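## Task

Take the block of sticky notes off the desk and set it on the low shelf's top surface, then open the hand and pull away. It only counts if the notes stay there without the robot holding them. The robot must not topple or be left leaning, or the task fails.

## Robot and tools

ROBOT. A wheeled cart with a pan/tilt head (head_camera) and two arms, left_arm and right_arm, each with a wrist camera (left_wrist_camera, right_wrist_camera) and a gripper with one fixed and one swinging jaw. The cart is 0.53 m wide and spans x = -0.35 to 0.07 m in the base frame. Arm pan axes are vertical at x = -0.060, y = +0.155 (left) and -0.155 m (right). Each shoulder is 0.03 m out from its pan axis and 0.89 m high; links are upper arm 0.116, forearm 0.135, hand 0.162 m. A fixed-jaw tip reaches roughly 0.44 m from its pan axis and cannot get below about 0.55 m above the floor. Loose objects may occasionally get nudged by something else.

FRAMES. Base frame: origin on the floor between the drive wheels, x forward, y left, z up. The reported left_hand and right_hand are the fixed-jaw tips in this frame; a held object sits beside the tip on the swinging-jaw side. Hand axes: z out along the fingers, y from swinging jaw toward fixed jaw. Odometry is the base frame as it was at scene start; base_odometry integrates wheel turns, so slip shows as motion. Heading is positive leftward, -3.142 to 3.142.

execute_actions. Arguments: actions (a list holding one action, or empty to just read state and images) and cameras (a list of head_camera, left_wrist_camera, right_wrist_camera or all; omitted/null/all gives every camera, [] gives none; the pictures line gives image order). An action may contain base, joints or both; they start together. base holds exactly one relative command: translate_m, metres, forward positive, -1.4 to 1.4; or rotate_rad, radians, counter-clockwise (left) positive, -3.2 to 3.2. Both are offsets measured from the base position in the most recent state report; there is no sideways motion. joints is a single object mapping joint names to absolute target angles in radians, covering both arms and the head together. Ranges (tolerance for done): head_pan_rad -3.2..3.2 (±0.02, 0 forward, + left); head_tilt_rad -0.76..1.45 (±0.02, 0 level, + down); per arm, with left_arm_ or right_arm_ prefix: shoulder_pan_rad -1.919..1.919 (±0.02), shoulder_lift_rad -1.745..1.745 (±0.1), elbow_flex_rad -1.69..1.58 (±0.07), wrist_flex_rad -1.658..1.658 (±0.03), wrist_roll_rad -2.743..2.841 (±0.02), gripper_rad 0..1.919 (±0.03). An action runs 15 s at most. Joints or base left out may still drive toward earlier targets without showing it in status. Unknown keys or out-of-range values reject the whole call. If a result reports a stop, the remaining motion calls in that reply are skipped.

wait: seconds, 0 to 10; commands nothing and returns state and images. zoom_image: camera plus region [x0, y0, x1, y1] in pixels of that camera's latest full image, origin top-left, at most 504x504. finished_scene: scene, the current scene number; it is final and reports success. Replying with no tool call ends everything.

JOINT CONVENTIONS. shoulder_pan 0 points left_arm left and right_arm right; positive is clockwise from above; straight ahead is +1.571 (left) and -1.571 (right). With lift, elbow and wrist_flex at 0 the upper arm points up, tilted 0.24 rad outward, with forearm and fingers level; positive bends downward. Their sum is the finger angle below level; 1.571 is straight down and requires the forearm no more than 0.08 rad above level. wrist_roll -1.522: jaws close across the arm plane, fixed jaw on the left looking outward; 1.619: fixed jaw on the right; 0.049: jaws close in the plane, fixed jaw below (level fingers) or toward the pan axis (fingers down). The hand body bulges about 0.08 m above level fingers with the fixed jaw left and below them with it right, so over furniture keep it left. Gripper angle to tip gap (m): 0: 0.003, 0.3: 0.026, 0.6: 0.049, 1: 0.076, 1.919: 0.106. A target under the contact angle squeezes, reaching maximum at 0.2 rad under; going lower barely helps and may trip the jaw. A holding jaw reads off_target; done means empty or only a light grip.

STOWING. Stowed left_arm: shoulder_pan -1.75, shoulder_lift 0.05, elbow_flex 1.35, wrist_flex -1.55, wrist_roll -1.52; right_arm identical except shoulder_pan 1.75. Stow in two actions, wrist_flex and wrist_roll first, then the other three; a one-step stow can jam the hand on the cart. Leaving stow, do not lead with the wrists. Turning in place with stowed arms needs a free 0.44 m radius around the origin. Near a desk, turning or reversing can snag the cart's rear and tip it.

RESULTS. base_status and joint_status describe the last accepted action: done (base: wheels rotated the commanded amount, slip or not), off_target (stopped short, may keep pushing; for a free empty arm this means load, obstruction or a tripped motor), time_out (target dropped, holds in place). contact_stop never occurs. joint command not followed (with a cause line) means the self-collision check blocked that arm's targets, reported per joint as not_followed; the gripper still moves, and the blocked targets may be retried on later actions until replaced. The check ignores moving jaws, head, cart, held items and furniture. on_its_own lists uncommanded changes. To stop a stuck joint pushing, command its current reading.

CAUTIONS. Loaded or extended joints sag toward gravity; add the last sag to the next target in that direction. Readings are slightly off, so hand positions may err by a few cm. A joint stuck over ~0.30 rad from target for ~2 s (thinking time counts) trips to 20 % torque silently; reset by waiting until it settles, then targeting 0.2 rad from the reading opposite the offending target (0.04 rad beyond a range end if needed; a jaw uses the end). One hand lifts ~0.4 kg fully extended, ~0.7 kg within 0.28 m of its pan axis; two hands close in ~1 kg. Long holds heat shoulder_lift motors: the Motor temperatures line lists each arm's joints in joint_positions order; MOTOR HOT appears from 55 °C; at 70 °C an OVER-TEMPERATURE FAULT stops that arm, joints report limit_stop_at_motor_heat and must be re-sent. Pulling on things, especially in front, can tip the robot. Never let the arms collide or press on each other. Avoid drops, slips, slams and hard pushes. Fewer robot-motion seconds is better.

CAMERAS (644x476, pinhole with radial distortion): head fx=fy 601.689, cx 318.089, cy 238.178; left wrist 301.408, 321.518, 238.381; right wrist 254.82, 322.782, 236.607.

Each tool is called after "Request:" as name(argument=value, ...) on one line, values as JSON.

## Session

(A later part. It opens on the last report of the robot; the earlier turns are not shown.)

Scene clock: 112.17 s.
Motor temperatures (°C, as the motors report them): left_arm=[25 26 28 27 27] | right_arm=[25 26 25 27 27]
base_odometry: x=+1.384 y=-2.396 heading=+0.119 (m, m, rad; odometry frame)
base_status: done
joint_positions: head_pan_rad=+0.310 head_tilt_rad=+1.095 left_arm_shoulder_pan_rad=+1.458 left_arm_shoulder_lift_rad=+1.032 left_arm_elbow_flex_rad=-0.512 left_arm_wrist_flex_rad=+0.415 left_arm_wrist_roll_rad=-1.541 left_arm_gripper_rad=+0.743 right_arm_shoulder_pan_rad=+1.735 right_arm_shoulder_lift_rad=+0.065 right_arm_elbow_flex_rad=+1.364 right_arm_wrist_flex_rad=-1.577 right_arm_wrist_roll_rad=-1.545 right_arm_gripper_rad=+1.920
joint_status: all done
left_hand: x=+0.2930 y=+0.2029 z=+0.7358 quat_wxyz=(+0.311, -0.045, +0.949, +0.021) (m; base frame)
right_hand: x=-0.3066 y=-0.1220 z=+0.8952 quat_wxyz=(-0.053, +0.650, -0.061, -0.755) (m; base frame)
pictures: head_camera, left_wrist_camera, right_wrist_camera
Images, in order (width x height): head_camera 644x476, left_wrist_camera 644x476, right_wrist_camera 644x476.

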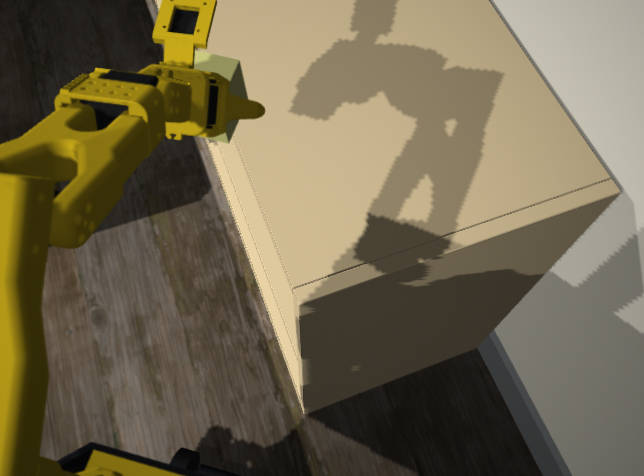

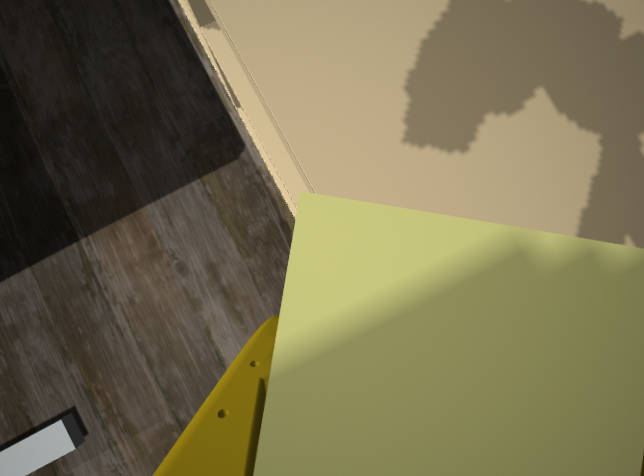

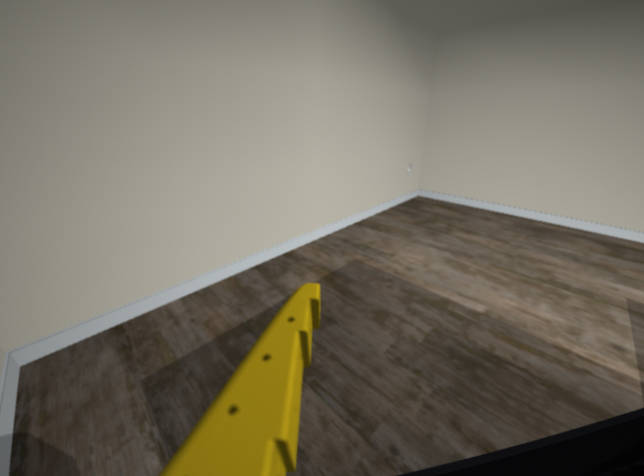

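Request:
execute_actions(actions=[{"base":{"translate_m":0.11},"joints":{"left_arm_shoulder_pan_rad":1.8,"left_arm_wrist_flex_rad":0.1,"left_arm_shoulder_lift_rad":1.45,"left_arm_elbow_flex_rad":-0.8}}], cameras=["head_camera","left_wrist_camera"])

Scene clock: 123.80 s.
Motor temperatures (°C, as the motors report them): left_arm=[25 26 28 27 27] | right_arm=[25 26 25 27 27]
base_odometry: x=+1.494 y=-2.383 heading=+0.118 (m, m, rad; odometry frame)
base_status: done
joint_positions: head_pan_rad=+0.310 head_tilt_rad=+1.095 left_arm_shoulder_pan_rad=+1.794 left_arm_shoulder_lift_rad=+1.483 left_arm_elbow_flex_rad=-0.759 left_arm_wrist_flex_rad=+0.116 left_arm_wrist_roll_rad=-1.541 left_arm_gripper_rad=+0.743 right_arm_shoulder_pan_rad=+1.735 right_arm_shoulder_lift_rad=+0.065 right_arm_elbow_flex_rad=+1.364 right_arm_wrist_flex_rad=-1.577 right_arm_wrist_roll_rad=-1.545 right_arm_gripper_rad=+1.920
joint_status: all done
left_hand: x=+0.2893 y=+0.0838 z=+0.6707 quat_wxyz=(+0.355, +0.113, +0.927, -0.036) (m; base frame)
right_hand: x=-0.3066 y=-0.1220 z=+0.8952 quat_wxyz=(-0.053, +0.650, -0.061, -0.755) (m; base frame)
pictures: head_camera, left_wrist_camera
Images, in order (width x height): head_camera 644x476, left_wrist_camera 644x476.

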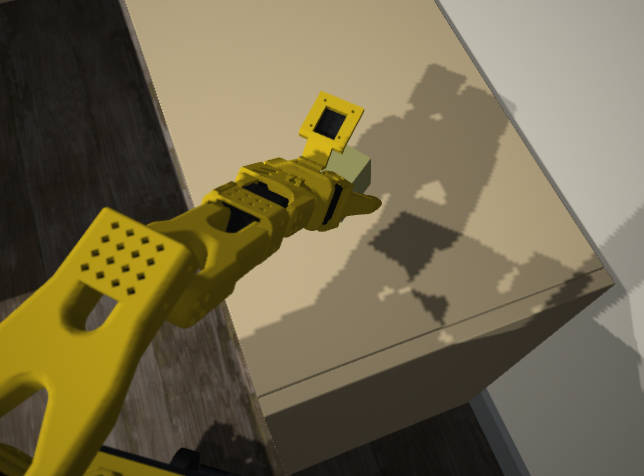

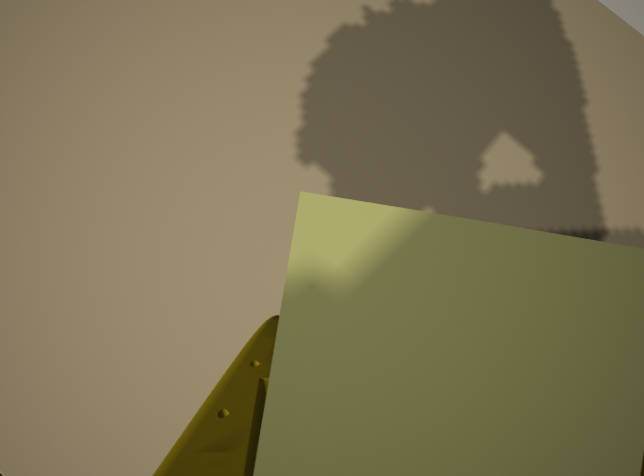

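Request:
execute_actions(actions=[{"joints":{"left_arm_shoulder_lift_rad":1.6}}], cameras=["head_camera","left_wrist_camera"])

Scene clock: 128.37 s.
Motor temperatures (°C, as the motors report them): left_arm=[25 26 28 27 27] | right_arm=[25 26 25 27 27]
base_odometry: x=+1.494 y=-2.383 heading=+0.118 (m, m, rad; odometry frame)
base_status: not commanded
joint_positions: head_pan_rad=+0.310 head_tilt_rad=+1.095 left_arm_shoulder_pan_rad=+1.794 left_arm_shoulder_lift_rad=+1.631 left_arm_elbow_flex_rad=-0.765 left_arm_wrist_flex_rad=+0.115 left_arm_wrist_roll_rad=-1.541 left_arm_gripper_rad=+0.743 right_arm_shoulder_pan_rad=+1.735 right_arm_shoulder_lift_rad=+0.065 right_arm_elbow_flex_rad=+1.364 right_arm_wrist_flex_rad=-1.577 right_arm_wrist_roll_rad=-1.545 right_arm_gripper_rad=+1.920
joint_status: all done
left_hand: x=+0.2556 y=+0.0914 z=+0.6266 quat_wxyz=(+0.289, +0.115, +0.950, -0.030) (m; base frame)
right_hand: x=-0.3066 y=-0.1220 z=+0.8952 quat_wxyz=(-0.053, +0.650, -0.061, -0.755) (m; base frame)
pictures: head_camera, left_wrist_camera
Images, in order (width x height): head_camera 644x476, left_wrist_camera 644x476.

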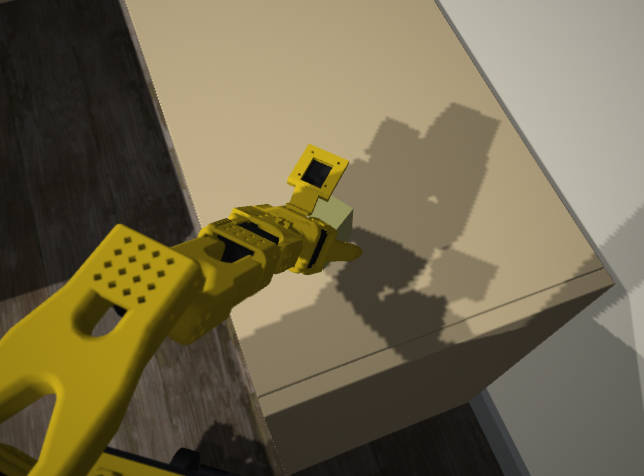

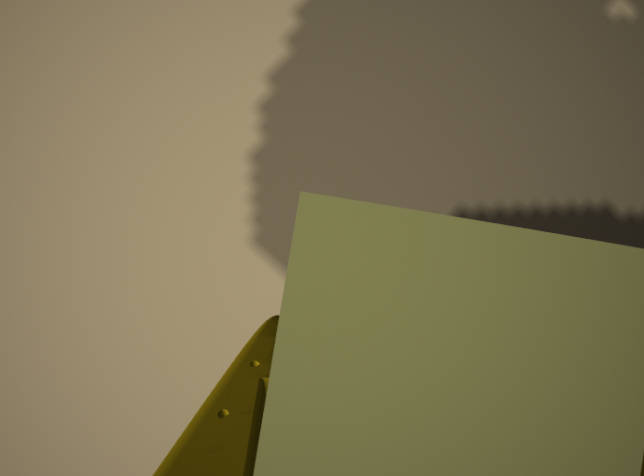

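Request:
execute_actions(actions=[{"joints":{"left_arm_shoulder_lift_rad":1.7,"left_arm_wrist_flex_rad":0.0}}], cameras=["left_wrist_camera"])

Request:
execute_actions(actions=[{"joints":{"left_arm_gripper_rad":1.3}}], cameras=["left_wrist_camera"])

Request:
execute_actions(actions=[{"joints":{"left_arm_shoulder_lift_rad":0.6,"left_arm_elbow_flex_rad":-0.2,"left_arm_wrist_flex_rad":0.6,"left_arm_shoulder_pan_rad":1.7}}], cameras=["left_wrist_camera"])

Request:
execute_actions(actions=[{"base":{"translate_m":-0.3},"joints":{"head_tilt_rad":0.8,"left_arm_shoulder_pan_rad":1.3}}], cameras=["head_camera"])

Scene clock: 137.27 s.
Motor temperatures (°C, as the motors report them): left_arm=[25 26 28 27 27] | right_arm=[25 26 25 27 27]
base_odometry: x=+1.494 y=-2.383 heading=+0.118 (m, m, rad; odometry frame)
base_status: not commanded
joint_positions: head_pan_rad=+0.310 head_tilt_rad=+1.095 left_arm_shoulder_pan_rad=+1.794 left_arm_shoulder_lift_rad=+1.695 left_arm_elbow_flex_rad=-0.791 left_arm_wrist_flex_rad=+0.004 left_arm_wrist_roll_rad=-1.541 left_arm_gripper_rad=+0.743 right_arm_shoulder_pan_rad=+1.735 right_arm_shoulder_lift_rad=+0.065 right_arm_elbow_flex_rad=+1.364 right_arm_wrist_flex_rad=-1.577 right_arm_wrist_roll_rad=-1.545 right_arm_gripper_rad=+1.920
joint_status: all done
left_hand: x=+0.2585 y=+0.0908 z=+0.6229 quat_wxyz=(+0.324, +0.114, +0.939, -0.033) (m; base frame)
right_hand: x=-0.3066 y=-0.1220 z=+0.8952 quat_wxyz=(-0.053, +0.650, -0.061, -0.755) (m; base frame)
pictures: left_wrist_camera
Images, in order (width x height): left_wrist_camera 644x476.

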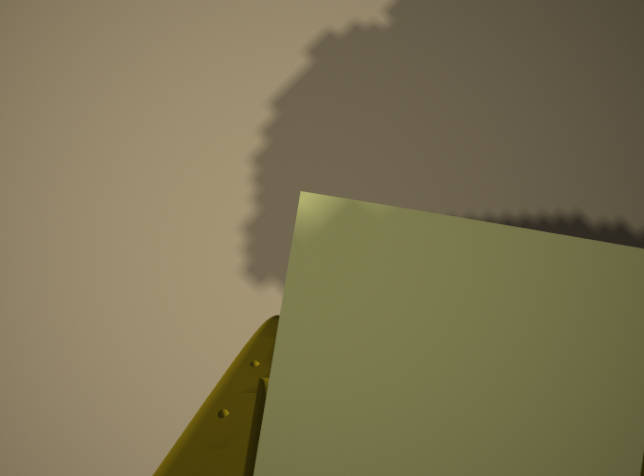

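Scene clock: 138.17 s.
Motor temperatures (°C, as the motors report them): left_arm=[25 26 28 27 27] | right_arm=[25 26 25 27 27]
base_odometry: x=+1.494 y=-2.383 heading=+0.118 (m, m, rad; odometry frame)
base_status: not commanded
joint_positions: head_pan_rad=+0.310 head_tilt_rad=+1.095 left_arm_shoulder_pan_rad=+1.794 left_arm_shoulder_lift_rad=+1.714 left_arm_elbow_flex_rad=-0.793 left_arm_wrist_flex_rad=+0.004 left_arm_wrist_roll_rad=-1.541 left_arm_gripper_rad=+1.290 right_arm_shoulder_pan_rad=+1.735 right_arm_shoulder_lift_rad=+0.065 right_arm_elbow_flex_rad=+1.364 right_arm_wrist_flex_rad=-1.577 right_arm_wrist_roll_rad=-1.545 right_arm_gripper_rad=+1.920
joint_status: all done
left_hand: x=+0.2539 y=+0.0918 z=+0.6178 quat_wxyz=(+0.316, +0.114, +0.941, -0.032) (m; base frame)
right_hand: x=-0.3066 y=-0.1220 z=+0.8952 quat_wxyz=(-0.053, +0.650, -0.061, -0.755) (m; base frame)
pictures: left_wrist_camera
Images, in order (width x height): left_wrist_camera 644x476.

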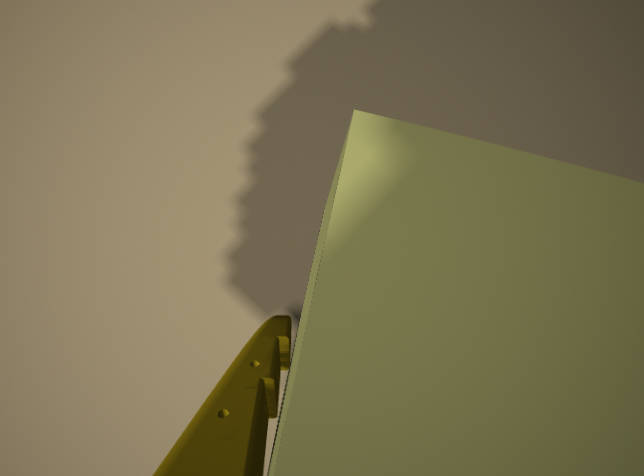

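Scene clock: 139.60 s.
Motor temperatures (°C, as the motors report them): left_arm=[25 26 28 27 27] | right_arm=[25 26 25 27 27]
base_odometry: x=+1.494 y=-2.383 heading=+0.118 (m, m, rad; odometry frame)
base_status: not commanded
joint_positions: head_pan_rad=+0.310 head_tilt_rad=+1.095 left_arm_shoulder_pan_rad=+1.709 left_arm_shoulder_lift_rad=+0.666 left_arm_elbow_flex_rad=-0.198 left_arm_wrist_flex_rad=+0.596 left_arm_wrist_roll_rad=-1.541 left_arm_gripper_rad=+1.291 right_arm_shoulder_pan_rad=+1.735 right_arm_shoulder_lift_rad=+0.065 right_arm_elbow_flex_rad=+1.364 right_arm_wrist_flex_rad=-1.577 right_arm_wrist_roll_rad=-1.545 right_arm_gripper_rad=+1.920
joint_status: all done
left_hand: x=+0.2604 y=+0.1182 z=+0.7685 quat_wxyz=(+0.250, +0.076, +0.965, -0.015) (m; base frame)
right_hand: x=-0.3066 y=-0.1220 z=+0.8952 quat_wxyz=(-0.053, +0.650, -0.061, -0.755) (m; base frame)
pictures: left_wrist_camera
Images, in order (width x height): left_wrist_camera 644x476.

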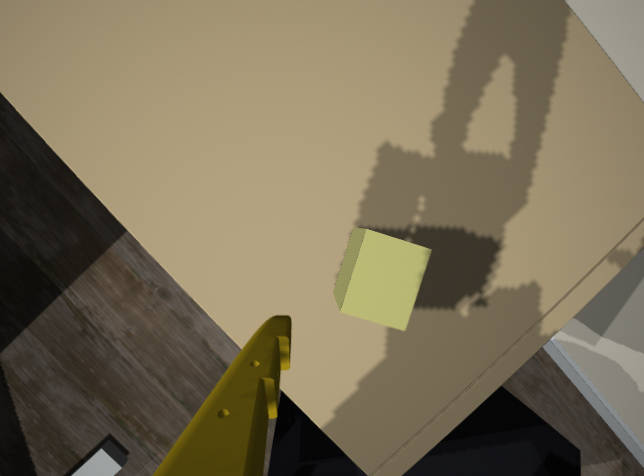

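Scene clock: 141.93 s.
Motor temperatures (°C, as the motors report them): left_arm=[25 26 28 27 27] | right_arm=[25 26 25 27 27]
base_odometry: x=+1.196 y=-2.419 heading=+0.119 (m, m, rad; odometry frame)
base_status: done
joint_positions: head_pan_rad=+0.310 head_tilt_rad=+0.815 left_arm_shoulder_pan_rad=+1.307 left_arm_shoulder_lift_rad=+0.666 left_arm_elbow_flex_rad=-0.196 left_arm_wrist_flex_rad=+0.596 left_arm_wrist_roll_rad=-1.541 left_arm_gripper_rad=+1.291 right_arm_shoulder_pan_rad=+1.735 right_arm_shoulder_lift_rad=+0.065 right_arm_elbow_flex_rad=+1.364 right_arm_wrist_flex_rad=-1.577 right_arm_wrist_roll_rad=-1.545 right_arm_gripper_rad=+1.920
joint_status: all done
left_hand: x=+0.2490 y=+0.2464 z=+0.7682 quat_wxyz=(+0.247, -0.118, +0.961, +0.035) (m; base frame)
right_hand: x=-0.3066 y=-0.1220 z=+0.8952 quat_wxyz=(-0.053, +0.650, -0.061, -0.755) (m; base frame)
pictures: head_camera
Images, in order (width x height): head_camera 644x476.

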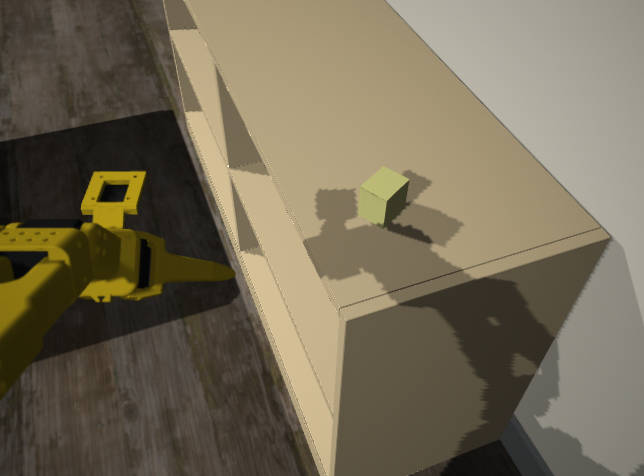

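Request:
finished_scene(scene=1)

The scene is finished: the task was done.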